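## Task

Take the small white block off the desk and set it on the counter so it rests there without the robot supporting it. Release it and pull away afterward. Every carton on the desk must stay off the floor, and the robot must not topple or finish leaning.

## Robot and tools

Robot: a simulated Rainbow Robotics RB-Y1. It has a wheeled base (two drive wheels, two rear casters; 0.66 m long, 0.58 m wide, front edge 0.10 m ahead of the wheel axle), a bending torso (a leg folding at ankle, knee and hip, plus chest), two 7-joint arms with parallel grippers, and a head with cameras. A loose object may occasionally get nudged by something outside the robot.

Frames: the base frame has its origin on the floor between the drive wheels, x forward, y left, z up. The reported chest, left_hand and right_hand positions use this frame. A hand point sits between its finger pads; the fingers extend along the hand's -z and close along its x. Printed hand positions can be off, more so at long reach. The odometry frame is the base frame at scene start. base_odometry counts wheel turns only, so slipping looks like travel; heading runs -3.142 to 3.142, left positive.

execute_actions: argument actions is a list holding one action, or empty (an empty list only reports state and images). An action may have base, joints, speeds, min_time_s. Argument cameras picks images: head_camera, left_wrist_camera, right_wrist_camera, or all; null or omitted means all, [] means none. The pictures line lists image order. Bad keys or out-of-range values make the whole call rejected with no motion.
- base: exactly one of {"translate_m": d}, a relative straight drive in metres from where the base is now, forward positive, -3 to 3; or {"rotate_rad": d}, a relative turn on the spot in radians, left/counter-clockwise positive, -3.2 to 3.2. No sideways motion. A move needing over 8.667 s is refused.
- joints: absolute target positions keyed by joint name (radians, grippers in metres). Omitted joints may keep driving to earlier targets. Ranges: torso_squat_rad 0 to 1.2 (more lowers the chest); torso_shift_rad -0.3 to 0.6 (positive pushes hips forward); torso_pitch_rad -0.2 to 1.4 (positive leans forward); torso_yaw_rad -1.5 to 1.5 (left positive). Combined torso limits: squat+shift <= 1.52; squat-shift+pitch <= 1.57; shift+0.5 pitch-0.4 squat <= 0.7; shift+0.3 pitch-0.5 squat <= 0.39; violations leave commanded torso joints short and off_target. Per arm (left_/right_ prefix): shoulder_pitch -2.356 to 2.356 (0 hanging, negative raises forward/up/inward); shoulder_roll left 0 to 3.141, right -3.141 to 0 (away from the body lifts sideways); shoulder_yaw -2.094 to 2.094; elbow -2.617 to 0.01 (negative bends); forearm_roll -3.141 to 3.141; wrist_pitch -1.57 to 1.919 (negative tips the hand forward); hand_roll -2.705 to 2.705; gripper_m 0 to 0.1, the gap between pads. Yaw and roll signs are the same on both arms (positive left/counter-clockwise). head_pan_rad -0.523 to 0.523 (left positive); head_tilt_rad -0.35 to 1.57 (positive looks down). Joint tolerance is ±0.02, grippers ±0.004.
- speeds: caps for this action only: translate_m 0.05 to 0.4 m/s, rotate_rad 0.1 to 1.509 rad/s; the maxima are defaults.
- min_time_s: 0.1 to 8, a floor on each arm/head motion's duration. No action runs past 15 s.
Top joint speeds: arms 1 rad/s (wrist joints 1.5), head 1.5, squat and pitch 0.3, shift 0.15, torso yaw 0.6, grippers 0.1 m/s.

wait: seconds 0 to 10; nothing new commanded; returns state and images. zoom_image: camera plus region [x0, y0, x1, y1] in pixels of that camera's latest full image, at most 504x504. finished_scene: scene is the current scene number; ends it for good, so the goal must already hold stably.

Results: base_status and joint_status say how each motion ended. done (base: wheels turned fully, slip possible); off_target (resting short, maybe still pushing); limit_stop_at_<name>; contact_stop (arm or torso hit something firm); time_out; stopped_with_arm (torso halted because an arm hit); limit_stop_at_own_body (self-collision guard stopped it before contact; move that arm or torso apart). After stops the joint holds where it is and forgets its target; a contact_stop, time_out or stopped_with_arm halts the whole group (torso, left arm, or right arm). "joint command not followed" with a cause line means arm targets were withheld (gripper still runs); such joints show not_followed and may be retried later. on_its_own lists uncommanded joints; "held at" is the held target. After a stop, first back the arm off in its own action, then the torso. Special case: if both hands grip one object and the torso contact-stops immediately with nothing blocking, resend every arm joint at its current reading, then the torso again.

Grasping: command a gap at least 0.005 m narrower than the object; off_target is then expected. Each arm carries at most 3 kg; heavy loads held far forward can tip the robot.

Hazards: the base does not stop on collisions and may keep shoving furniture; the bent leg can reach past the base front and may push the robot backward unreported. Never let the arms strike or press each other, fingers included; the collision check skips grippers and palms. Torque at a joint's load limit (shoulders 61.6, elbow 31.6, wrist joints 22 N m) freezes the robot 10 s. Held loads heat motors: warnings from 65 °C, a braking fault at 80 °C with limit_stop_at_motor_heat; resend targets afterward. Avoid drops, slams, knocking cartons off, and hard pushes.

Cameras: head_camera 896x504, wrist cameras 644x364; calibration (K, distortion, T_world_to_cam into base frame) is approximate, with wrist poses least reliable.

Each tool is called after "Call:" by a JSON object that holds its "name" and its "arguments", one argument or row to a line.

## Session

Call:
{"name": "execute_actions", "arguments": {
  "actions": [],
  "cameras": ["head_camera"]
}}

Scene clock: 0.00 s.
base_odometry: x=+0.000 y=+0.000 heading=+0.000 (m, m, rad; odometry frame)
base_status: not commanded
joint_positions: torso_squat_rad=+0.350 torso_shift_rad=+0.000 torso_pitch_rad=+0.001 torso_yaw_rad=+0.001 left_shoulder_pitch_rad=-0.015 left_shoulder_roll_rad=+0.021 left_shoulder_yaw_rad=-0.040 left_elbow_rad=-0.122 left_forearm_roll_rad=+0.031 left_wrist_pitch_rad=-0.046 left_hand_roll_rad=+0.036 left_gripper_m=+0.100 right_shoulder_pitch_rad=-0.029 right_shoulder_roll_rad=-0.015 right_shoulder_yaw_rad=-0.008 right_elbow_rad=-0.222 right_forearm_roll_rad=+0.016 right_wrist_pitch_rad=+0.046 right_hand_roll_rad=+0.002 right_gripper_m=+0.100 head_pan_rad=-0.001 head_tilt_rad=+0.400
joint_status: not commanded
chest: x=-0.2275 y=-0.0002 z=+1.2475 quat_wxyz=(+1.000, +0.000, +0.001, +0.000) (m; base frame)
left_hand: x=-0.1480 y=+0.2334 z=+0.5675 quat_wxyz=(+0.996, +0.007, -0.090, +0.011) (m; base frame)
right_hand: x=-0.1097 y=-0.2312 z=+0.5709 quat_wxyz=(+0.995, -0.008, -0.101, +0.011) (m; base frame)
pictures: head_camera
camera_calibration (this result's frames):
head_camera: T_world_to_cam=[[0.0155867, -0.999009, -0.0416946, 0.0652426], [-0.428532, 0.0310013, -0.902995, 1.27902], [0.903392, 0.0319421, -0.427624, 0.752352], [0, 0, 0, 1]] pos_world=[-0.132585, 0.00149488, 1.47939]
Images, in order (width x height): head_camera 896x504.

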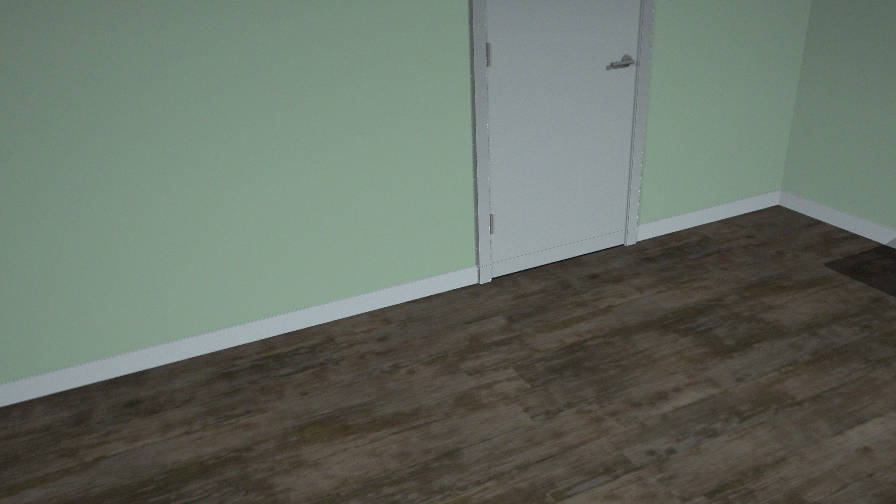

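The door is ahead and a shadow on the right suggests the desk. I'll turn right to look.

Call:
{"name": "execute_actions", "arguments": {
  "actions": [
    {"base": {"rotate_rad": -1.0}, "joints": {"head_tilt_rad": 0.35}}
  ],
  "cameras": ["head_camera"]
}}

Scene clock: 6.37 s.
base_odometry: x=+0.000 y=+0.000 heading=-0.999 (m, m, rad; odometry frame)
base_status: done
joint_positions: torso_squat_rad=+0.350 torso_shift_rad=+0.000 torso_pitch_rad=+0.001 torso_yaw_rad=+0.001 left_shoulder_pitch_rad=-0.015 left_shoulder_roll_rad=+0.021 left_shoulder_yaw_rad=-0.040 left_elbow_rad=-0.122 left_forearm_roll_rad=+0.031 left_wrist_pitch_rad=-0.046 left_hand_roll_rad=+0.036 left_gripper_m=+0.100 right_shoulder_pitch_rad=-0.029 right_shoulder_roll_rad=-0.015 right_shoulder_yaw_rad=-0.008 right_elbow_rad=-0.222 right_forearm_roll_rad=+0.016 right_wrist_pitch_rad=+0.046 right_hand_roll_rad=+0.002 right_gripper_m=+0.100 head_pan_rad=-0.001 head_tilt_rad=+0.350
joint_status: all done
chest: x=-0.2275 y=-0.0002 z=+1.2475 quat_wxyz=(+1.000, +0.000, +0.001, +0.000) (m; base frame)
left_hand: x=-0.1480 y=+0.2334 z=+0.5675 quat_wxyz=(+0.996, +0.007, -0.090, +0.011) (m; base frame)
right_hand: x=-0.1097 y=-0.2312 z=+0.5709 quat_wxyz=(+0.995, -0.008, -0.101, +0.011) (m; base frame)
pictures: head_camera
camera_calibration (this result's frames):
head_camera: T_world_to_cam=[[0.0176257, -0.999009, -0.0408624, 0.064491], [-0.383344, 0.0309935, -0.923086, 1.31738], [0.923438, 0.0319344, -0.382418, 0.691031], [0, 0, 0, 1]] pos_world=[-0.134252, 0.00152933, 1.48295]
Images, in order (width x height): head_camera 896x504.

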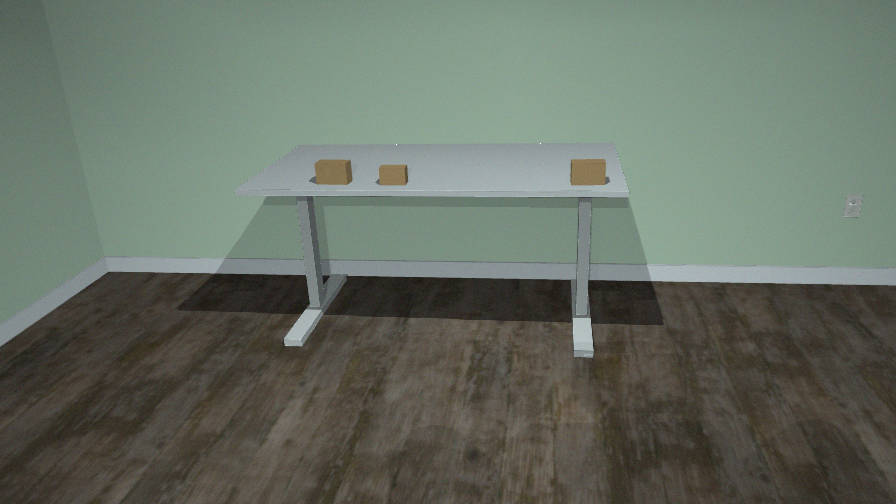

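Call:
{"name": "zoom_image", "arguments": {
  "camera": "head_camera",
  "region": [230, 130, 640, 210]
}}

Region (230, 130, 640, 210) of head_camera's 896x504 image, scaled by 1.229, with more detail than that image has; it fills the top 98 rows of this view, and the rest is white.

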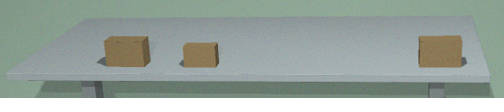

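I still can't see the block. I'll drive closer and lean forward to look behind the cartons.

Call:
{"name": "execute_actions", "arguments": {
  "actions": [
    {"base": {"translate_m": 1.8}, "joints": {"head_tilt_rad": 0.55, "torso_pitch_rad": 0.3}}
  ],
  "cameras": ["head_camera"]
}}

Scene clock: 26.80 s.
base_odometry: x=+0.972 y=-1.514 heading=-1.000 (m, m, rad; odometry frame)
base_status: done
joint_positions: torso_squat_rad=+0.350 torso_shift_rad=+0.000 torso_pitch_rad=+0.300 torso_yaw_rad=+0.001 left_shoulder_pitch_rad=-0.015 left_shoulder_roll_rad=+0.021 left_shoulder_yaw_rad=-0.040 left_elbow_rad=-0.122 left_forearm_roll_rad=+0.031 left_wrist_pitch_rad=-0.046 left_hand_roll_rad=+0.036 left_gripper_m=+0.100 right_shoulder_pitch_rad=-0.029 right_shoulder_roll_rad=-0.015 right_shoulder_yaw_rad=-0.008 right_elbow_rad=-0.222 right_forearm_roll_rad=+0.016 right_wrist_pitch_rad=+0.046 right_hand_roll_rad=+0.002 right_gripper_m=+0.100 head_pan_rad=-0.001 head_tilt_rad=+0.550
joint_status: all done
chest: x=-0.1364 y=-0.0002 z=+1.2337 quat_wxyz=(+0.989, +0.000, +0.149, +0.000) (m; base frame)
left_hand: x=-0.2606 y=+0.2334 z=+0.5604 quat_wxyz=(+0.998, +0.008, +0.059, +0.009) (m; base frame)
right_hand: x=-0.2230 y=-0.2312 z=+0.5524 quat_wxyz=(+0.999, -0.007, +0.048, +0.012) (m; base frame)
pictures: head_camera
camera_calibration (this result's frames):
head_camera: T_world_to_cam=[[-0.00394127, -0.999012, -0.044262, 0.0642861], [-0.778181, 0.0308622, -0.627281, 0.905739], [0.628027, 0.0319716, -0.777534, 1.08603], [0, 0, 0, 1]] pos_world=[0.0230242, 0.00154724, 1.41543]
Images, in order (width x height): head_camera 896x504.

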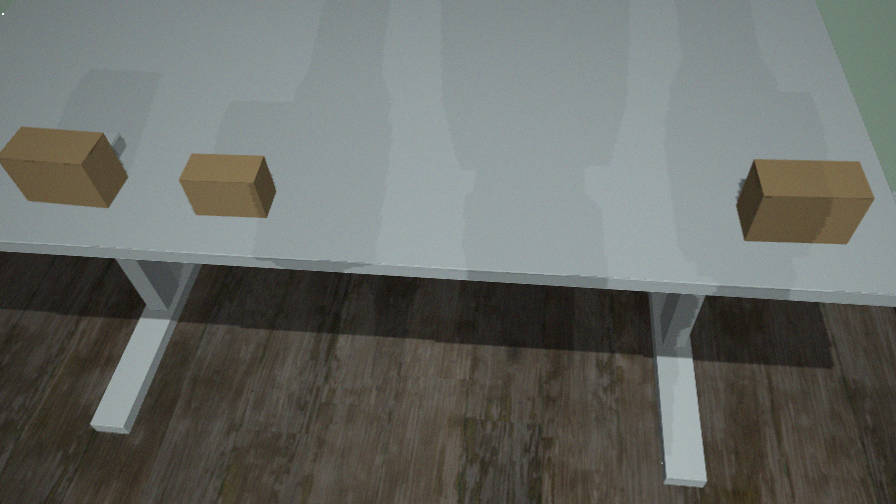

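Call:
{"name": "zoom_image", "arguments": {
  "camera": "head_camera",
  "region": [0, 100, 300, 240]
}}

Region (0, 100, 300, 240) of head_camera's 896x504 image, scaled by 1.680, with more detail than that image has; it fills the top 235 rows of this view, and the rest is white.

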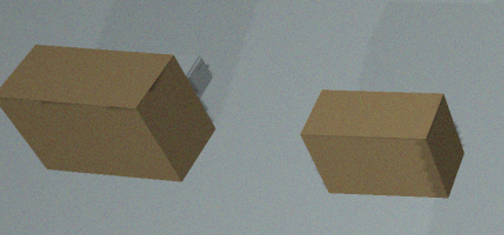

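The block is tucked behind the right end of the left carton, much like the tape in scene 1. I'll rotate toward it and set up the same top-down pre-grasp pose.

Call:
{"name": "execute_actions", "arguments": {
  "actions": [
    {"base": {"rotate_rad": 0.41}, "joints": {"torso_pitch_rad": 0.5, "left_shoulder_pitch_rad": -1.473, "left_shoulder_roll_rad": 0.973, "left_shoulder_yaw_rad": -1.208, "left_elbow_rad": -1.564, "left_forearm_roll_rad": 1.282, "left_wrist_pitch_rad": 1.309, "left_hand_roll_rad": -1.142, "head_tilt_rad": 0.7, "head_pan_rad": 0.25}, "min_time_s": 1.8}
  ],
  "cameras": []
}}

Call:
{"name": "execute_actions", "arguments": {
  "actions": [
    {"base": {"translate_m": 0.57}, "speeds": {"translate_m": 0.25}}
  ],
  "cameras": ["head_camera", "left_wrist_camera"]
}}

Scene clock: 70.20 s.
base_odometry: x=+0.972 y=-1.514 heading=-0.591 (m, m, rad; odometry frame)
base_status: done
joint_positions: torso_squat_rad=+0.350 torso_shift_rad=+0.000 torso_pitch_rad=+0.500 torso_yaw_rad=+0.001 left_shoulder_pitch_rad=-1.473 left_shoulder_roll_rad=+0.973 left_shoulder_yaw_rad=-1.208 left_elbow_rad=-1.564 left_forearm_roll_rad=+1.282 left_wrist_pitch_rad=+1.309 left_hand_roll_rad=-1.142 left_gripper_m=+0.100 right_shoulder_pitch_rad=-0.029 right_shoulder_roll_rad=-0.015 right_shoulder_yaw_rad=-0.008 right_elbow_rad=-0.222 right_forearm_roll_rad=+0.016 right_wrist_pitch_rad=+0.046 right_hand_roll_rad=+0.002 right_gripper_m=+0.100 head_pan_rad=+0.250 head_tilt_rad=+0.700
joint_status: all done
chest: x=-0.0796 y=-0.0002 z=+1.2097 quat_wxyz=(+0.969, +0.000, +0.247, +0.001) (m; base frame)
left_hand: x=+0.3446 y=+0.1643 z=+0.8901 quat_wxyz=(+0.481, +0.000, +0.000, -0.877) (m; base frame)
right_hand: x=-0.2997 y=-0.2312 z=+0.5591 quat_wxyz=(+0.989, -0.005, +0.148, +0.013) (m; base frame)
pictures: none
No camera images: the call's "cameras" was empty. Leave "cameras" out to get every camera's image.

Scene clock: 73.47 s.
base_odometry: x=+1.446 y=-1.832 heading=-0.590 (m, m, rad; odometry frame)
base_status: done
joint_positions: torso_squat_rad=+0.350 torso_shift_rad=+0.000 torso_pitch_rad=+0.500 torso_yaw_rad=+0.001 left_shoulder_pitch_rad=-1.473 left_shoulder_roll_rad=+0.973 left_shoulder_yaw_rad=-1.208 left_elbow_rad=-1.564 left_forearm_roll_rad=+1.282 left_wrist_pitch_rad=+1.309 left_hand_roll_rad=-1.142 left_gripper_m=+0.100 right_shoulder_pitch_rad=-0.029 right_shoulder_roll_rad=-0.015 right_shoulder_yaw_rad=-0.008 right_elbow_rad=-0.222 right_forearm_roll_rad=+0.016 right_wrist_pitch_rad=+0.046 right_hand_roll_rad=+0.002 right_gripper_m=+0.100 head_pan_rad=+0.250 head_tilt_rad=+0.700
joint_status: not commanded
chest: x=-0.0796 y=-0.0002 z=+1.2096 quat_wxyz=(+0.969, +0.000, +0.247, +0.001) (m; base frame)
left_hand: x=+0.3447 y=+0.1643 z=+0.8901 quat_wxyz=(+0.481, +0.000, +0.000, -0.877) (m; base frame)
right_hand: x=-0.2998 y=-0.2312 z=+0.5591 quat_wxyz=(+0.989, -0.005, +0.148, +0.013) (m; base frame)
pictures: head_camera, left_wrist_camera
camera_calibration (this result's frames):
head_camera: T_world_to_cam=[[0.198455, -0.96715, -0.158859, 0.213026], [-0.934258, -0.137674, -0.328949, 0.545335], [0.296273, 0.213697, -0.93089, 1.21703], [0, 0, 0, 1]] pos_world=[0.106635, 0.0210324, 1.34615]
left_wrist_camera: T_world_to_cam=[[-0.50177, -0.864931, 0.0110194, 0.301743], [-0.689999, 0.407905, 0.597925, -0.318699], [-0.521659, 0.292417, -0.801476, 0.929531], [0, 0, 0, 1]] pos_world=[0.416401, 0.119175, 0.93223]
Images, in order (width x height): head_camera 896x504, left_wrist_camera 644x364.

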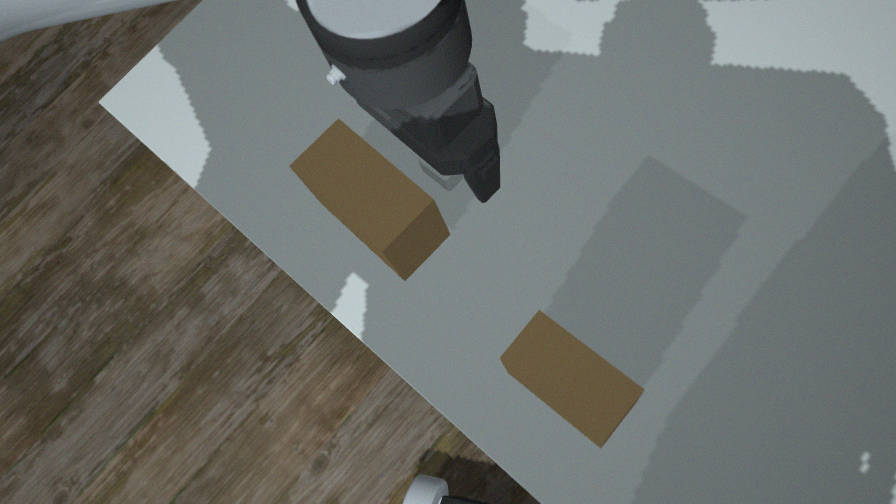

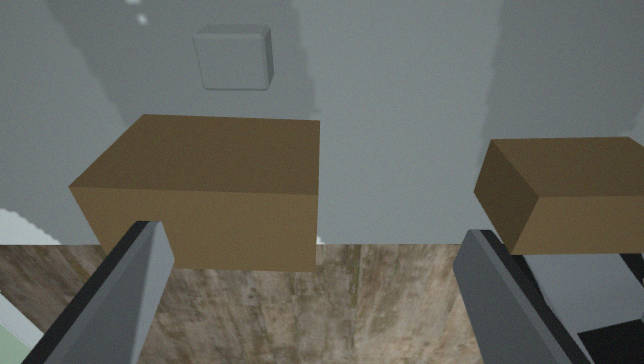

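Call:
{"name": "zoom_image", "arguments": {
  "camera": "left_wrist_camera",
  "region": [130, 0, 370, 150]
}}

Region (130, 0, 370, 150) of left_wrist_camera's 644x364 image, scaled by 2.100, with more detail than that image has; it fills the top 315 rows of this view, and the rest is white.

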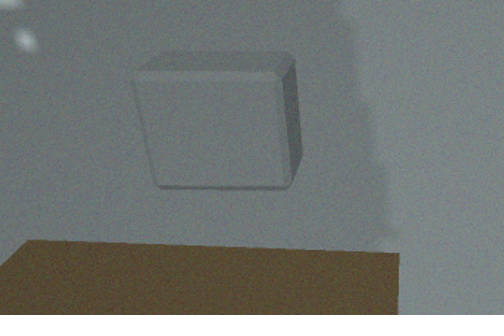

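The block sits about 5 cm from the hand's axis. I'll lean in further and reposition the hand above it at a lower height.

Call:
{"name": "execute_actions", "arguments": {
  "actions": [
    {"joints": {"torso_pitch_rad": 0.7, "left_shoulder_pitch_rad": -1.532, "left_shoulder_roll_rad": 1.056, "left_shoulder_yaw_rad": -1.172, "left_elbow_rad": -1.564, "left_forearm_roll_rad": 1.206, "left_wrist_pitch_rad": 1.247, "left_hand_roll_rad": -1.176, "head_tilt_rad": 0.55}, "min_time_s": 1.5}
  ],
  "cameras": ["head_camera", "left_wrist_camera"]
}}

Scene clock: 131.87 s.
base_odometry: x=+1.446 y=-1.832 heading=-0.590 (m, m, rad; odometry frame)
base_status: not commanded
joint_positions: torso_squat_rad=+0.350 torso_shift_rad=+0.000 torso_pitch_rad=+0.700 torso_yaw_rad=+0.001 left_shoulder_pitch_rad=-1.532 left_shoulder_roll_rad=+1.056 left_shoulder_yaw_rad=-1.172 left_elbow_rad=-1.564 left_forearm_roll_rad=+1.206 left_wrist_pitch_rad=+1.247 left_hand_roll_rad=-1.176 left_gripper_m=+0.100 right_shoulder_pitch_rad=-0.029 right_shoulder_roll_rad=-0.015 right_shoulder_yaw_rad=-0.008 right_elbow_rad=-0.222 right_forearm_roll_rad=+0.016 right_wrist_pitch_rad=+0.046 right_hand_roll_rad=+0.002 right_gripper_m=+0.100 head_pan_rad=+0.250 head_tilt_rad=+0.550
joint_status: all done
chest: x=-0.0286 y=-0.0002 z=+1.1748 quat_wxyz=(+0.939, +0.000, +0.343, +0.001) (m; base frame)
left_hand: x=+0.3942 y=+0.1873 z=+0.8097 quat_wxyz=(+0.480, +0.000, +0.001, -0.877) (m; base frame)
right_hand: x=-0.3736 y=-0.2312 z=+0.5809 quat_wxyz=(+0.969, -0.004, +0.246, +0.013) (m; base frame)
pictures: head_camera, left_wrist_camera
camera_calibration (this result's frames):
head_camera: T_world_to_cam=[[0.168432, -0.965504, -0.198577, 0.242885], [-0.953517, -0.108522, -0.281121, 0.540747], [0.249874, 0.236697, -0.938902, 1.15205], [0, 0, 0, 1]] pos_world=[0.186834, 0.0205028, 1.28191]
left_wrist_camera: T_world_to_cam=[[-0.502265, -0.864642, 0.0111207, 0.347452], [-0.689487, 0.408214, 0.598306, -0.246368], [-0.52186, 0.29284, -0.801191, 0.883952], [0, 0, 0, 1]] pos_world=[0.465944, 0.142135, 0.851753]
Images, in order (width x height): head_camera 896x504, left_wrist_camera 644x364.

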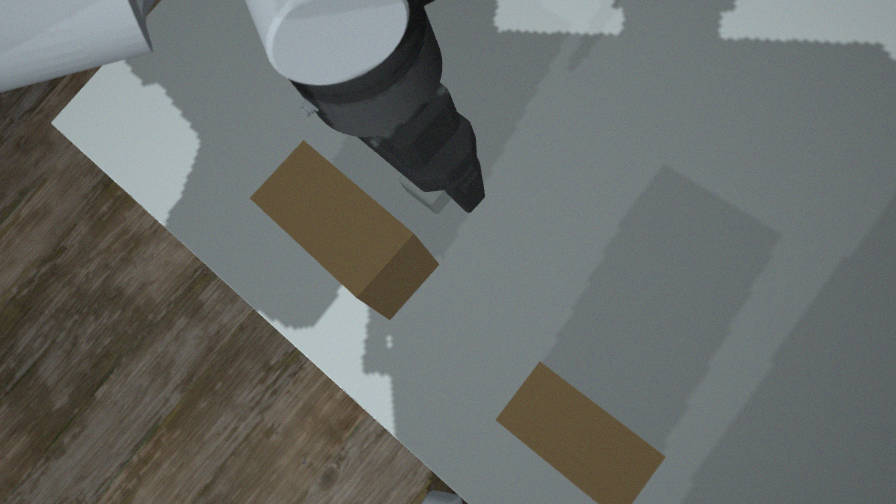

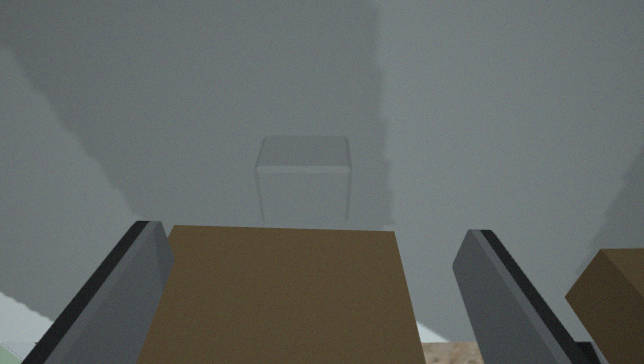

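The block is now centred under the gripper, so I'll descend to grasp height.

Call:
{"name": "execute_actions", "arguments": {
  "actions": [
    {"joints": {"left_shoulder_pitch_rad": -1.476, "left_shoulder_roll_rad": 0.946, "left_shoulder_yaw_rad": -1.208, "left_elbow_rad": -1.383, "left_forearm_roll_rad": 1.154, "left_wrist_pitch_rad": 1.138, "left_hand_roll_rad": -1.239}, "min_time_s": 1.2}
  ],
  "cameras": ["left_wrist_camera"]
}}

Scene clock: 142.10 s.
base_odometry: x=+1.446 y=-1.832 heading=-0.590 (m, m, rad; odometry frame)
base_status: not commanded
joint_positions: torso_squat_rad=+0.350 torso_shift_rad=+0.000 torso_pitch_rad=+0.700 torso_yaw_rad=+0.001 left_shoulder_pitch_rad=-1.476 left_shoulder_roll_rad=+0.946 left_shoulder_yaw_rad=-1.208 left_elbow_rad=-1.383 left_forearm_roll_rad=+1.154 left_wrist_pitch_rad=+1.138 left_hand_roll_rad=-1.239 left_gripper_m=+0.100 right_shoulder_pitch_rad=-0.029 right_shoulder_roll_rad=-0.015 right_shoulder_yaw_rad=-0.008 right_elbow_rad=-0.222 right_forearm_roll_rad=+0.016 right_wrist_pitch_rad=+0.046 right_hand_roll_rad=+0.002 right_gripper_m=+0.100 head_pan_rad=+0.250 head_tilt_rad=+0.550
joint_status: all done
chest: x=-0.0286 y=-0.0002 z=+1.1748 quat_wxyz=(+0.939, +0.000, +0.343, +0.001) (m; base frame)
left_hand: x=+0.3949 y=+0.1872 z=+0.7553 quat_wxyz=(+0.480, +0.000, +0.000, -0.877) (m; base frame)
right_hand: x=-0.3736 y=-0.2312 z=+0.5809 quat_wxyz=(+0.969, -0.004, +0.246, +0.013) (m; base frame)
pictures: left_wrist_camera
camera_calibration (this result's frames):
left_wrist_camera: T_world_to_cam=[[-0.502022, -0.864784, 0.011057, 0.348259], [-0.690586, 0.408528, 0.596822, -0.211825], [-0.520639, 0.291982, -0.802298, 0.841323], [0, 0, 0, 1]] pos_world=[0.466576, 0.142055, 0.797562]
Images, in order (width x height): left_wrist_camera 644x364.

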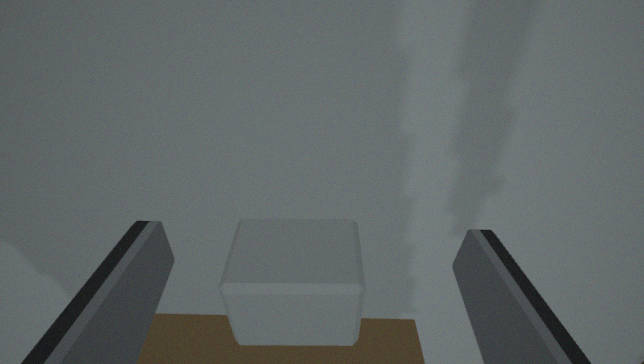

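The block is between the fingers. Closing the gripper.

Call:
{"name": "execute_actions", "arguments": {
  "actions": [
    {"joints": {"left_gripper_m": 0.02}}
  ],
  "cameras": ["left_wrist_camera"]
}}

Scene clock: 146.47 s.
base_odometry: x=+1.446 y=-1.832 heading=-0.590 (m, m, rad; odometry frame)
base_status: not commanded
joint_positions: torso_squat_rad=+0.350 torso_shift_rad=+0.000 torso_pitch_rad=+0.700 torso_yaw_rad=+0.001 left_shoulder_pitch_rad=-1.476 left_shoulder_roll_rad=+0.946 left_shoulder_yaw_rad=-1.208 left_elbow_rad=-1.383 left_forearm_roll_rad=+1.154 left_wrist_pitch_rad=+1.138 left_hand_roll_rad=-1.239 left_gripper_m=+0.039 right_shoulder_pitch_rad=-0.029 right_shoulder_roll_rad=-0.015 right_shoulder_yaw_rad=-0.008 right_elbow_rad=-0.222 right_forearm_roll_rad=+0.016 right_wrist_pitch_rad=+0.046 right_hand_roll_rad=+0.002 right_gripper_m=+0.100 head_pan_rad=+0.250 head_tilt_rad=+0.550
joint_status: left_gripper_m off_target (ended at +0.039, target +0.020)
chest: x=-0.0286 y=-0.0002 z=+1.1748 quat_wxyz=(+0.939, +0.000, +0.343, +0.001) (m; base frame)
left_hand: x=+0.3949 y=+0.1872 z=+0.7553 quat_wxyz=(+0.480, +0.000, +0.000, -0.877) (m; base frame)
right_hand: x=-0.3736 y=-0.2312 z=+0.5809 quat_wxyz=(+0.969, -0.004, +0.246, +0.013) (m; base frame)
pictures: left_wrist_camera
camera_calibration (this result's frames):
left_wrist_camera: T_world_to_cam=[[-0.502021, -0.864785, 0.0110551, 0.348262], [-0.690588, 0.408527, 0.59682, -0.211822], [-0.520637, 0.291982, -0.802299, 0.841323], [0, 0, 0, 1]] pos_world=[0.466577, 0.142055, 0.797562]
Images, in order (width x height): left_wrist_camera 644x364.

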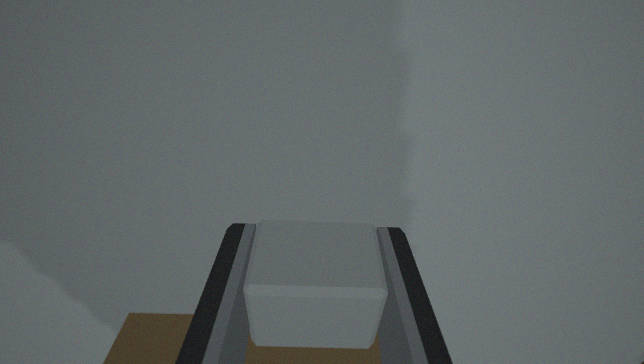

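I've grasped it at a width of 0.039 m. I'll lift straight up to clear the carton.

Call:
{"name": "execute_actions", "arguments": {
  "actions": [
    {"joints": {"left_shoulder_pitch_rad": -1.588, "left_shoulder_roll_rad": 1.166, "left_shoulder_yaw_rad": -1.136, "left_elbow_rad": -1.745, "left_forearm_roll_rad": 1.258, "left_wrist_pitch_rad": 1.356, "left_hand_roll_rad": -1.113, "left_gripper_m": 0.02}, "min_time_s": 1.2}
  ],
  "cameras": ["head_camera", "left_wrist_camera"]
}}

Scene clock: 160.33 s.
base_odometry: x=+1.446 y=-1.832 heading=-0.590 (m, m, rad; odometry frame)
base_status: not commanded
joint_positions: torso_squat_rad=+0.350 torso_shift_rad=+0.000 torso_pitch_rad=+0.700 torso_yaw_rad=+0.001 left_shoulder_pitch_rad=-1.588 left_shoulder_roll_rad=+1.166 left_shoulder_yaw_rad=-1.136 left_elbow_rad=-1.745 left_forearm_roll_rad=+1.258 left_wrist_pitch_rad=+1.356 left_hand_roll_rad=-1.113 left_gripper_m=+0.039 right_shoulder_pitch_rad=-0.029 right_shoulder_roll_rad=-0.015 right_shoulder_yaw_rad=-0.008 right_elbow_rad=-0.222 right_forearm_roll_rad=+0.016 right_wrist_pitch_rad=+0.046 right_hand_roll_rad=+0.002 right_gripper_m=+0.100 head_pan_rad=+0.250 head_tilt_rad=+0.550
joint_status: left_gripper_m off_target (ended at +0.039, target +0.020); the others done
chest: x=-0.0286 y=-0.0002 z=+1.1748 quat_wxyz=(+0.939, +0.000, +0.343, +0.001) (m; base frame)
left_hand: x=+0.3858 y=+0.1924 z=+0.8636 quat_wxyz=(+0.475, +0.008, +0.008, -0.880) (m; base frame)
right_hand: x=-0.3736 y=-0.2312 z=+0.5809 quat_wxyz=(+0.969, -0.004, +0.246, +0.013) (m; base frame)
pictures: head_camera, left_wrist_camera
camera_calibration (this result's frames):
head_camera: T_world_to_cam=[[0.168433, -0.965504, -0.198578, 0.242886], [-0.953514, -0.108521, -0.281129, 0.540757], [0.249881, 0.236698, -0.9389, 1.15205], [0, 0, 0, 1]] pos_world=[0.186835, 0.020503, 1.28191]
left_wrist_camera: T_world_to_cam=[[-0.513266, -0.85818, -0.00919914, 0.367595], [-0.688301, 0.405213, 0.601701, -0.289354], [-0.512641, 0.315164, -0.798668, 0.911186], [0, 0, 0, 1]] pos_world=[0.456622, 0.14554, 0.905222]
Images, in order (width x height): head_camera 896x504, left_wrist_camera 644x364.

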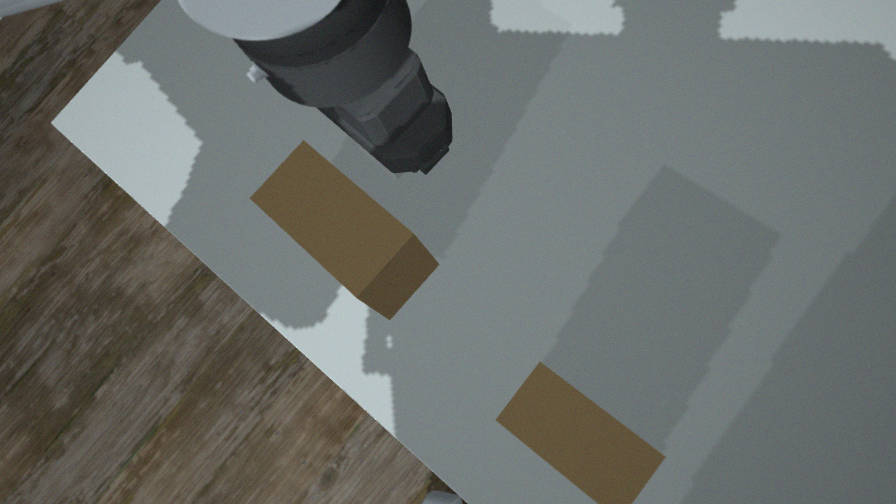

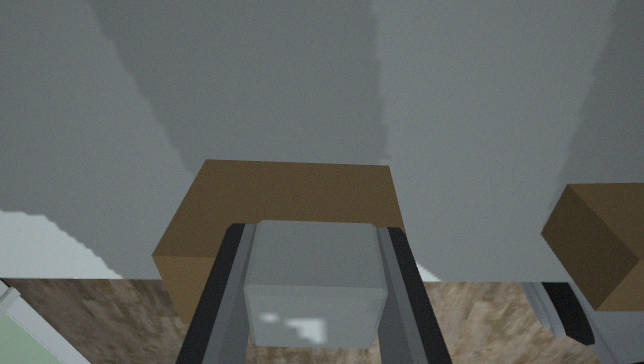

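The block is lifted clear. I'll back away from the desk while straightening the torso.

Call:
{"name": "execute_actions", "arguments": {
  "actions": [
    {"base": {"translate_m": -0.45}, "joints": {"left_gripper_m": 0.02, "torso_pitch_rad": 0.5}}
  ],
  "cameras": []
}}

Call:
{"name": "execute_actions", "arguments": {
  "actions": [
    {"base": {"rotate_rad": 2.6}, "joints": {"left_gripper_m": 0.02, "head_pan_rad": 0.0, "head_tilt_rad": -0.05}}
  ],
  "cameras": ["head_camera"]
}}

Scene clock: 171.30 s.
base_odometry: x=+1.072 y=-1.581 heading=-0.589 (m, m, rad; odometry frame)
base_status: done
joint_positions: torso_squat_rad=+0.350 torso_shift_rad=+0.000 torso_pitch_rad=+0.500 torso_yaw_rad=+0.001 left_shoulder_pitch_rad=-1.588 left_shoulder_roll_rad=+1.166 left_shoulder_yaw_rad=-1.136 left_elbow_rad=-1.745 left_forearm_roll_rad=+1.258 left_wrist_pitch_rad=+1.356 left_hand_roll_rad=-1.113 left_gripper_m=+0.039 right_shoulder_pitch_rad=-0.029 right_shoulder_roll_rad=-0.015 right_shoulder_yaw_rad=-0.008 right_elbow_rad=-0.222 right_forearm_roll_rad=+0.016 right_wrist_pitch_rad=+0.046 right_hand_roll_rad=+0.002 right_gripper_m=+0.100 head_pan_rad=+0.250 head_tilt_rad=+0.550
joint_status: left_gripper_m off_target (ended at +0.039, target +0.020); the others done
chest: x=-0.0797 y=-0.0002 z=+1.2097 quat_wxyz=(+0.969, +0.000, +0.247, +0.001) (m; base frame)
left_hand: x=+0.3884 y=+0.1924 z=+0.9871 quat_wxyz=(+0.473, +0.095, -0.040, -0.875) (m; base frame)
right_hand: x=-0.2998 y=-0.2312 z=+0.5591 quat_wxyz=(+0.989, -0.005, +0.148, +0.013) (m; base frame)
pictures: none
No camera images: the call's "cameras" was empty. Leave "cameras" out to get every camera's image.

Scene clock: 176.20 s.
base_odometry: x=+1.072 y=-1.581 heading=+2.010 (m, m, rad; odometry frame)
base_status: done
joint_positions: torso_squat_rad=+0.350 torso_shift_rad=+0.000 torso_pitch_rad=+0.500 torso_yaw_rad=+0.001 left_shoulder_pitch_rad=-1.588 left_shoulder_roll_rad=+1.166 left_shoulder_yaw_rad=-1.136 left_elbow_rad=-1.745 left_forearm_roll_rad=+1.258 left_wrist_pitch_rad=+1.356 left_hand_roll_rad=-1.113 left_gripper_m=+0.039 right_shoulder_pitch_rad=-0.029 right_shoulder_roll_rad=-0.015 right_shoulder_yaw_rad=-0.008 right_elbow_rad=-0.222 right_forearm_roll_rad=+0.016 right_wrist_pitch_rad=+0.046 right_hand_roll_rad=+0.002 right_gripper_m=+0.100 head_pan_rad=+0.000 head_tilt_rad=-0.050
joint_status: left_gripper_m off_target (ended at +0.039, target +0.020); the others done
chest: x=-0.0797 y=-0.0002 z=+1.2097 quat_wxyz=(+0.969, +0.000, +0.247, +0.001) (m; base frame)
left_hand: x=+0.3884 y=+0.1924 z=+0.9871 quat_wxyz=(+0.473, +0.095, -0.040, -0.875) (m; base frame)
right_hand: x=-0.2998 y=-0.2312 z=+0.5591 quat_wxyz=(+0.989, -0.005, +0.148, +0.013) (m; base frame)
pictures: head_camera
camera_calibration (this result's frames):
head_camera: T_world_to_cam=[[0.0140849, -0.998981, -0.0428687, 0.0601461], [-0.472393, 0.0311385, -0.880838, 1.28753], [0.881276, 0.0326573, -0.471473, 0.564697], [0, 0, 0, 1]] pos_world=[0.10972, 0.00155153, 1.40292]
Images, in order (width x height): head_camera 896x504.

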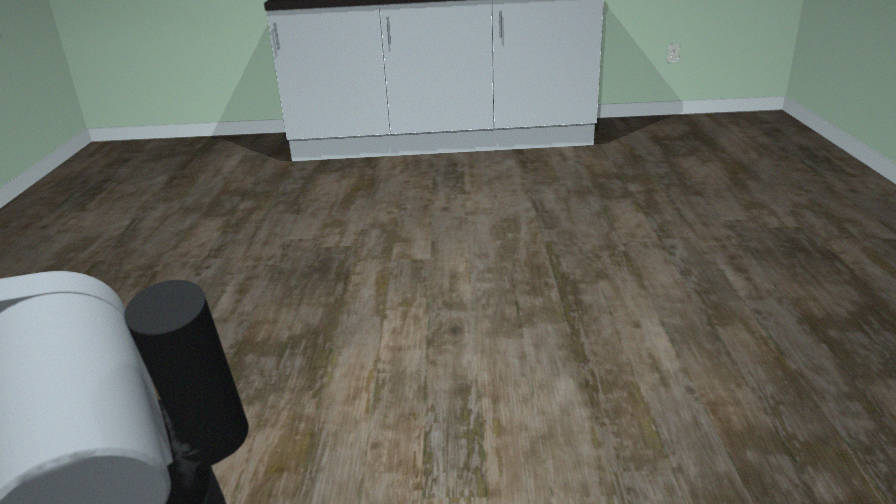

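The counter is straight ahead, about 4 m away. I'll drive toward it.

Call:
{"name": "execute_actions", "arguments": {
  "actions": [
    {"base": {"translate_m": 2.9}, "joints": {"left_gripper_m": 0.02, "torso_squat_rad": 0.15, "head_tilt_rad": 0.0}}
  ],
  "cameras": ["head_camera"]
}}

Scene clock: 194.90 s.
base_odometry: x=-0.163 y=+1.043 heading=+2.011 (m, m, rad; odometry frame)
base_status: done
joint_positions: torso_squat_rad=+0.150 torso_shift_rad=+0.000 torso_pitch_rad=+0.500 torso_yaw_rad=+0.001 left_shoulder_pitch_rad=-1.588 left_shoulder_roll_rad=+1.166 left_shoulder_yaw_rad=-1.136 left_elbow_rad=-1.745 left_forearm_roll_rad=+1.258 left_wrist_pitch_rad=+1.356 left_hand_roll_rad=-1.113 left_gripper_m=+0.039 right_shoulder_pitch_rad=-0.029 right_shoulder_roll_rad=-0.015 right_shoulder_yaw_rad=-0.008 right_elbow_rad=-0.222 right_forearm_roll_rad=+0.016 right_wrist_pitch_rad=+0.046 right_hand_roll_rad=+0.002 right_gripper_m=+0.100 head_pan_rad=+0.000 head_tilt_rad=+0.000
joint_status: left_gripper_m off_target (ended at +0.039, target +0.020); the others done
chest: x=-0.0796 y=-0.0002 z=+1.2442 quat_wxyz=(+0.969, +0.000, +0.247, +0.001) (m; base frame)
left_hand: x=+0.3884 y=+0.1924 z=+1.0216 quat_wxyz=(+0.473, +0.095, -0.040, -0.875) (m; base frame)
right_hand: x=-0.2999 y=-0.2312 z=+0.5937 quat_wxyz=(+0.989, -0.005, +0.148, +0.013) (m; base frame)
pictures: head_camera
camera_calibration (this result's frames):
head_camera: T_world_to_cam=[[0.0119484, -0.998983, -0.043473, 0.0625407], [-0.515922, 0.0310832, -0.856071, 1.28464], [0.856552, 0.0326573, -0.515026, 0.643115], [0, 0, 0, 1]] pos_world=[0.111164, 0.00154414, 1.43368]
Images, in order (width x height): head_camera 896x504.

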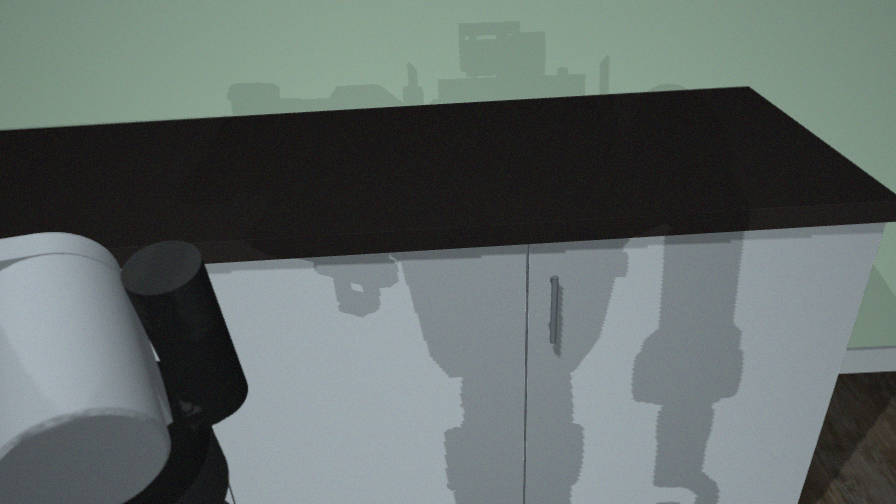

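The counter's front edge is about 1.08 m ahead. I'll drive in with the hand raised above counter height.

Call:
{"name": "execute_actions", "arguments": {
  "actions": [
    {"base": {"translate_m": 0.88}, "joints": {"left_shoulder_pitch_rad": -1.573, "left_shoulder_roll_rad": 1.048, "left_shoulder_yaw_rad": -1.171, "left_elbow_rad": -1.646, "left_forearm_roll_rad": 1.383, "left_wrist_pitch_rad": 1.411, "left_hand_roll_rad": -0.924, "left_gripper_m": 0.02, "head_tilt_rad": 0.45, "head_pan_rad": 0.2}, "min_time_s": 1.0}
  ],
  "cameras": ["head_camera", "left_wrist_camera"]
}}

Scene clock: 205.87 s.
base_odometry: x=-0.538 y=+1.839 heading=+2.011 (m, m, rad; odometry frame)
base_status: done
joint_positions: torso_squat_rad=+0.150 torso_shift_rad=+0.000 torso_pitch_rad=+0.500 torso_yaw_rad=+0.001 left_shoulder_pitch_rad=-1.573 left_shoulder_roll_rad=+1.048 left_shoulder_yaw_rad=-1.171 left_elbow_rad=-1.646 left_forearm_roll_rad=+1.383 left_wrist_pitch_rad=+1.411 left_hand_roll_rad=-0.924 left_gripper_m=+0.039 right_shoulder_pitch_rad=-0.029 right_shoulder_roll_rad=-0.015 right_shoulder_yaw_rad=-0.008 right_elbow_rad=-0.222 right_forearm_roll_rad=+0.016 right_wrist_pitch_rad=+0.046 right_hand_roll_rad=+0.002 right_gripper_m=+0.100 head_pan_rad=+0.200 head_tilt_rad=+0.450
joint_status: left_gripper_m off_target (ended at +0.039, target +0.020); the others done
chest: x=-0.0796 y=-0.0002 z=+1.2442 quat_wxyz=(+0.969, +0.000, +0.247, +0.001) (m; base frame)
left_hand: x=+0.3498 y=+0.1644 z=+0.9846 quat_wxyz=(+0.566, +0.000, +0.000, -0.825) (m; base frame)
right_hand: x=-0.2998 y=-0.2312 z=+0.5937 quat_wxyz=(+0.989, -0.005, +0.148, +0.013) (m; base frame)
pictures: head_camera, left_wrist_camera
camera_calibration (this result's frames):
head_camera: T_world_to_cam=[[0.166045, -0.976281, -0.13894, 0.1916], [-0.833937, -0.0638237, -0.548157, 0.862002], [0.526288, 0.206886, -0.824754, 1.09146], [0, 0, 0, 1]] pos_world=[0.112616, 0.0162629, 1.39932]
left_wrist_camera: T_world_to_cam=[[-0.320294, -0.947255, 0.0109423, 0.253448], [-0.757244, 0.262952, 0.597861, -0.32431], [-0.569204, 0.183205, -0.801525, 1.04251], [0, 0, 0, 1]] pos_world=[0.428998, 0.134364, 1.02672]
Images, in order (width x height): head_camera 896x504, left_wrist_camera 644x364.

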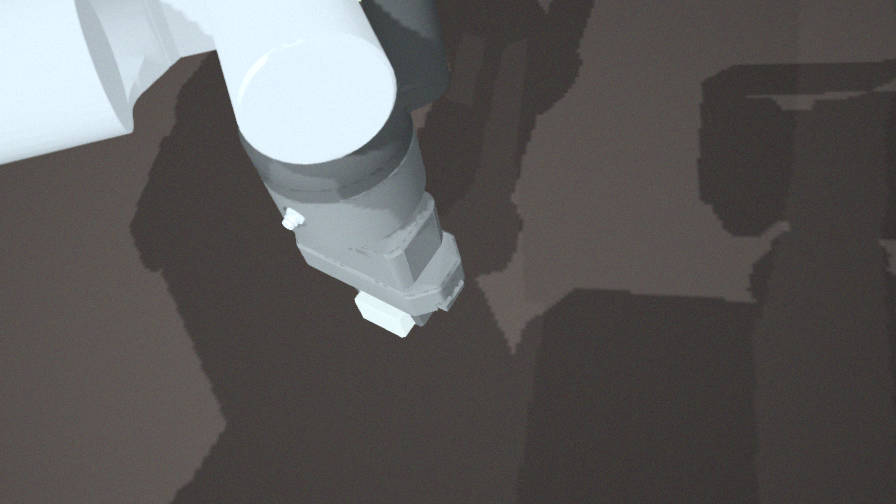

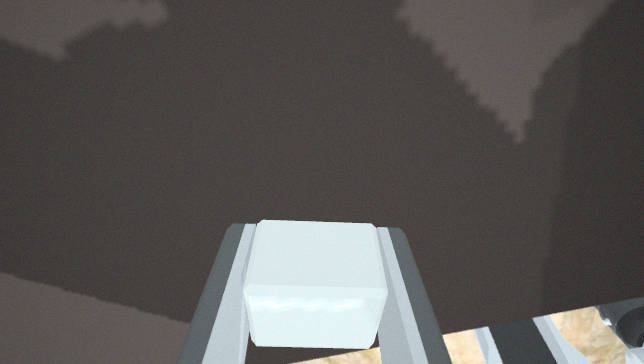

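Call:
{"name": "execute_actions", "arguments": {
  "actions": []
}}

Scene clock: 215.73 s.
base_odometry: x=-0.538 y=+1.839 heading=+2.011 (m, m, rad; odometry frame)
base_status: done
joint_positions: torso_squat_rad=+0.150 torso_shift_rad=+0.000 torso_pitch_rad=+0.500 torso_yaw_rad=+0.001 left_shoulder_pitch_rad=-1.573 left_shoulder_roll_rad=+1.048 left_shoulder_yaw_rad=-1.171 left_elbow_rad=-1.646 left_forearm_roll_rad=+1.383 left_wrist_pitch_rad=+1.411 left_hand_roll_rad=-0.924 left_gripper_m=+0.039 right_shoulder_pitch_rad=-0.029 right_shoulder_roll_rad=-0.015 right_shoulder_yaw_rad=-0.008 right_elbow_rad=-0.222 right_forearm_roll_rad=+0.016 right_wrist_pitch_rad=+0.046 right_hand_roll_rad=+0.002 right_gripper_m=+0.100 head_pan_rad=+0.200 head_tilt_rad=+0.450
joint_status: left_gripper_m off_target (ended at +0.039, target +0.020); the others done
chest: x=-0.0796 y=-0.0002 z=+1.2442 quat_wxyz=(+0.969, +0.000, +0.247, +0.001) (m; base frame)
left_hand: x=+0.3497 y=+0.1644 z=+0.9846 quat_wxyz=(+0.566, +0.000, +0.000, -0.825) (m; base frame)
right_hand: x=-0.2998 y=-0.2312 z=+0.5937 quat_wxyz=(+0.989, -0.005, +0.148, +0.013) (m; base frame)
pictures: head_camera, left_wrist_camera, right_wrist_camera
camera_calibration (this result's frames):
head_camera: T_world_to_cam=[[0.166045, -0.976281, -0.13894, 0.1916], [-0.833936, -0.0638237, -0.548158, 0.862002], [0.526289, 0.206886, -0.824754, 1.09146], [0, 0, 0, 1]] pos_world=[0.112615, 0.0162629, 1.39932]
left_wrist_camera: T_world_to_cam=[[-0.320294, -0.947255, 0.0109419, 0.253448], [-0.757245, 0.262952, 0.59786, -0.324311], [-0.569203, 0.183205, -0.801526, 1.04251], [0, 0, 0, 1]] pos_world=[0.428997, 0.134364, 1.02672]
right_wrist_camera: T_world_to_cam=[[-0.950136, -0.0391135, 0.309374, -0.479633], [0.176532, 0.750359, 0.637023, -0.12351], [-0.257058, 0.659872, -0.706038, 0.583854], [0, 0, 0, 1]] pos_world=[-0.283829, -0.311353, 0.639288]
Images, in order (width x height): head_camera 896x504, left_wrist_camera 644x364, right_wrist_camera 644x364.

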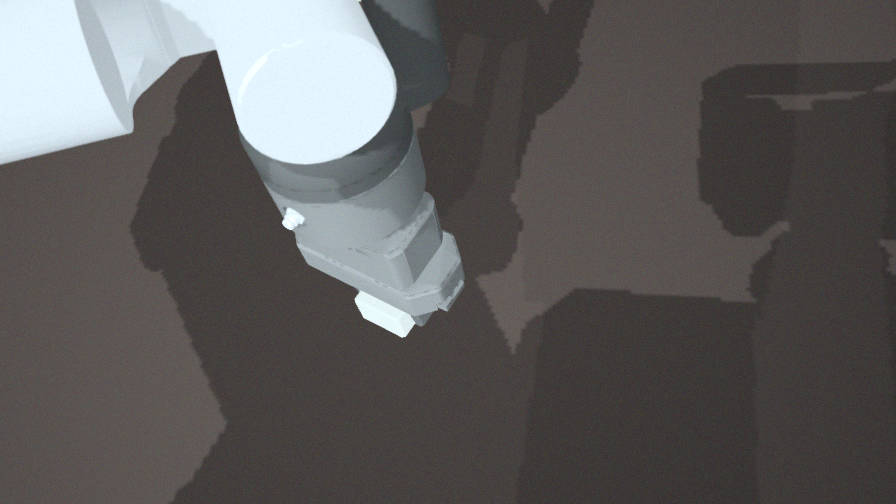

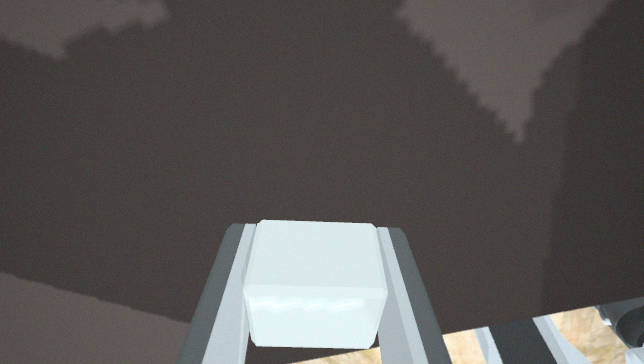

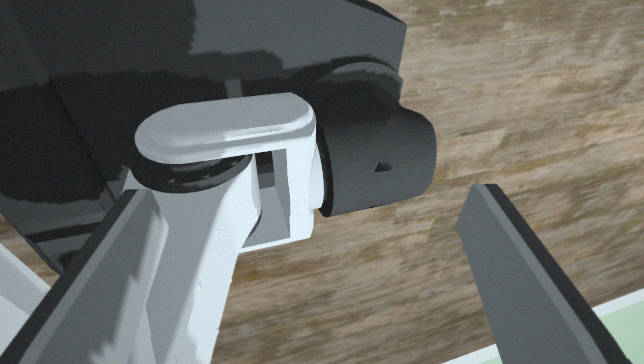

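Call:
{"name": "execute_actions", "arguments": {
  "actions": [
    {"joints": {"left_shoulder_pitch_rad": -1.506, "left_shoulder_roll_rad": 0.998, "left_shoulder_yaw_rad": -1.196, "left_elbow_rad": -1.591, "left_forearm_roll_rad": 1.316, "left_wrist_pitch_rad": 1.343, "left_hand_roll_rad": -0.936, "left_gripper_m": 0.02}, "min_time_s": 1.2}
  ],
  "cameras": ["head_camera", "left_wrist_camera"]
}}

Scene clock: 220.70 s.
base_odometry: x=-0.538 y=+1.839 heading=+2.011 (m, m, rad; odometry frame)
base_status: not commanded
joint_positions: torso_squat_rad=+0.150 torso_shift_rad=+0.000 torso_pitch_rad=+0.500 torso_yaw_rad=+0.001 left_shoulder_pitch_rad=-1.507 left_shoulder_roll_rad=+0.998 left_shoulder_yaw_rad=-1.196 left_elbow_rad=-1.591 left_forearm_roll_rad=+1.316 left_wrist_pitch_rad=+1.343 left_hand_roll_rad=-0.936 left_gripper_m=+0.039 right_shoulder_pitch_rad=-0.029 right_shoulder_roll_rad=-0.015 right_shoulder_yaw_rad=-0.008 right_elbow_rad=-0.222 right_forearm_roll_rad=+0.016 right_wrist_pitch_rad=+0.046 right_hand_roll_rad=+0.002 right_gripper_m=+0.100 head_pan_rad=+0.200 head_tilt_rad=+0.450
joint_status: left_gripper_m off_target (ended at +0.039, target +0.020); the others done
chest: x=-0.0796 y=-0.0002 z=+1.2442 quat_wxyz=(+0.969, +0.000, +0.247, +0.001) (m; base frame)
left_hand: x=+0.3473 y=+0.1644 z=+0.9446 quat_wxyz=(+0.567, +0.000, +0.000, -0.824) (m; base frame)
right_hand: x=-0.2998 y=-0.2312 z=+0.5937 quat_wxyz=(+0.989, -0.005, +0.148, +0.013) (m; base frame)
pictures: head_camera, left_wrist_camera
camera_calibration (this result's frames):
head_camera: T_world_to_cam=[[0.166045, -0.976281, -0.13894, 0.1916], [-0.833936, -0.0638236, -0.548158, 0.862002], [0.526288, 0.206886, -0.824754, 1.09146], [0, 0, 0, 1]] pos_world=[0.112615, 0.016263, 1.39932]
left_wrist_camera: T_world_to_cam=[[-0.318029, -0.948013, 0.0113835, 0.252021], [-0.75747, 0.261292, 0.598302, -0.302353], [-0.570172, 0.181655, -0.80119, 1.00931], [0, 0, 0, 1]] pos_world=[0.426609, 0.134575, 0.986682]
Images, in order (width x height): head_camera 896x504, left_wrist_camera 644x364.

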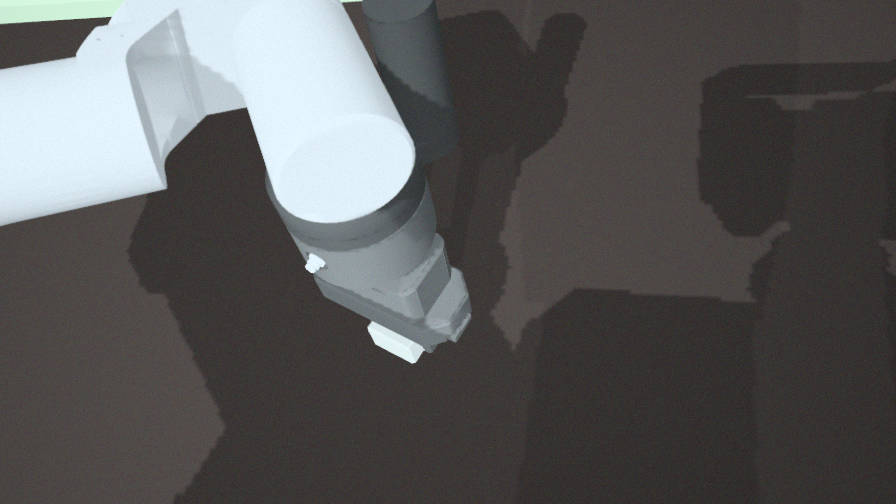

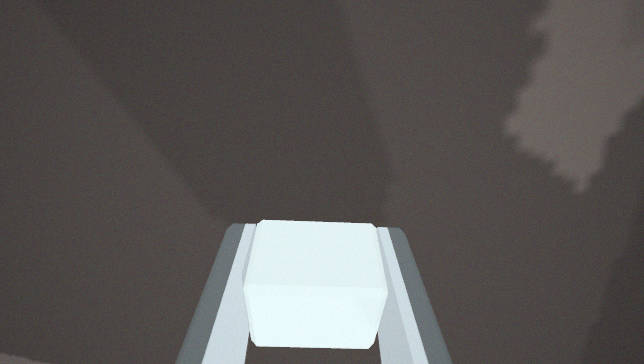

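Call:
{"name": "execute_actions", "arguments": {
  "actions": [
    {"joints": {"left_gripper_m": 0.1}}
  ],
  "cameras": ["head_camera", "left_wrist_camera"]
}}

Scene clock: 223.60 s.
base_odometry: x=-0.538 y=+1.839 heading=+2.011 (m, m, rad; odometry frame)
base_status: not commanded
joint_positions: torso_squat_rad=+0.150 torso_shift_rad=+0.000 torso_pitch_rad=+0.500 torso_yaw_rad=+0.001 left_shoulder_pitch_rad=-1.507 left_shoulder_roll_rad=+0.998 left_shoulder_yaw_rad=-1.196 left_elbow_rad=-1.591 left_forearm_roll_rad=+1.316 left_wrist_pitch_rad=+1.343 left_hand_roll_rad=-0.936 left_gripper_m=+0.100 right_shoulder_pitch_rad=-0.029 right_shoulder_roll_rad=-0.015 right_shoulder_yaw_rad=-0.008 right_elbow_rad=-0.222 right_forearm_roll_rad=+0.016 right_wrist_pitch_rad=+0.046 right_hand_roll_rad=+0.002 right_gripper_m=+0.100 head_pan_rad=+0.200 head_tilt_rad=+0.450
joint_status: all done
chest: x=-0.0796 y=-0.0002 z=+1.2442 quat_wxyz=(+0.969, +0.000, +0.247, +0.001) (m; base frame)
left_hand: x=+0.3473 y=+0.1644 z=+0.9446 quat_wxyz=(+0.567, +0.000, +0.000, -0.824) (m; base frame)
right_hand: x=-0.2998 y=-0.2312 z=+0.5937 quat_wxyz=(+0.989, -0.005, +0.148, +0.013) (m; base frame)
pictures: head_camera, left_wrist_camera
camera_calibration (this result's frames):
head_camera: T_world_to_cam=[[0.166045, -0.976281, -0.13894, 0.1916], [-0.833936, -0.0638238, -0.548158, 0.862002], [0.526288, 0.206886, -0.824754, 1.09146], [0, 0, 0, 1]] pos_world=[0.112615, 0.016263, 1.39932]
left_wrist_camera: T_world_to_cam=[[-0.318023, -0.948015, 0.0113756, 0.25203], [-0.757469, 0.261282, 0.598308, -0.302356], [-0.570177, 0.181659, -0.801185, 1.00931], [0, 0, 0, 1]] pos_world=[0.426609, 0.134579, 0.986676]
Images, in order (width x height): head_camera 896x504, left_wrist_camera 644x364.

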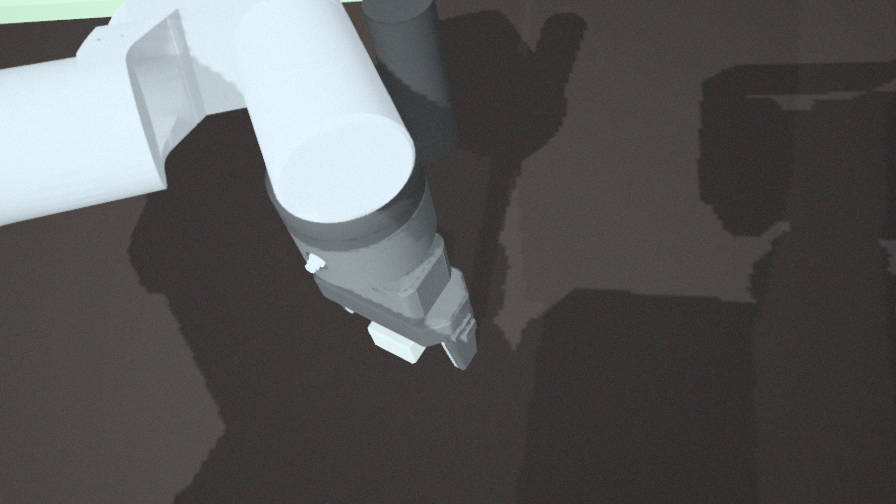

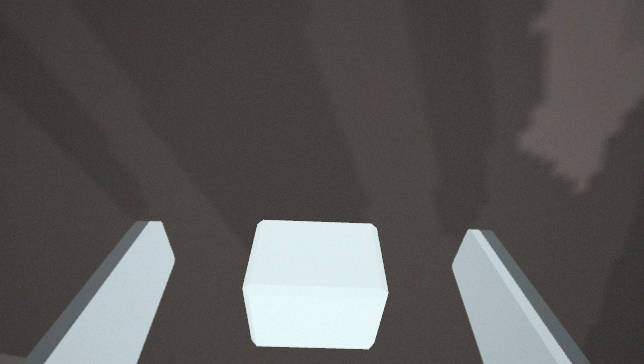

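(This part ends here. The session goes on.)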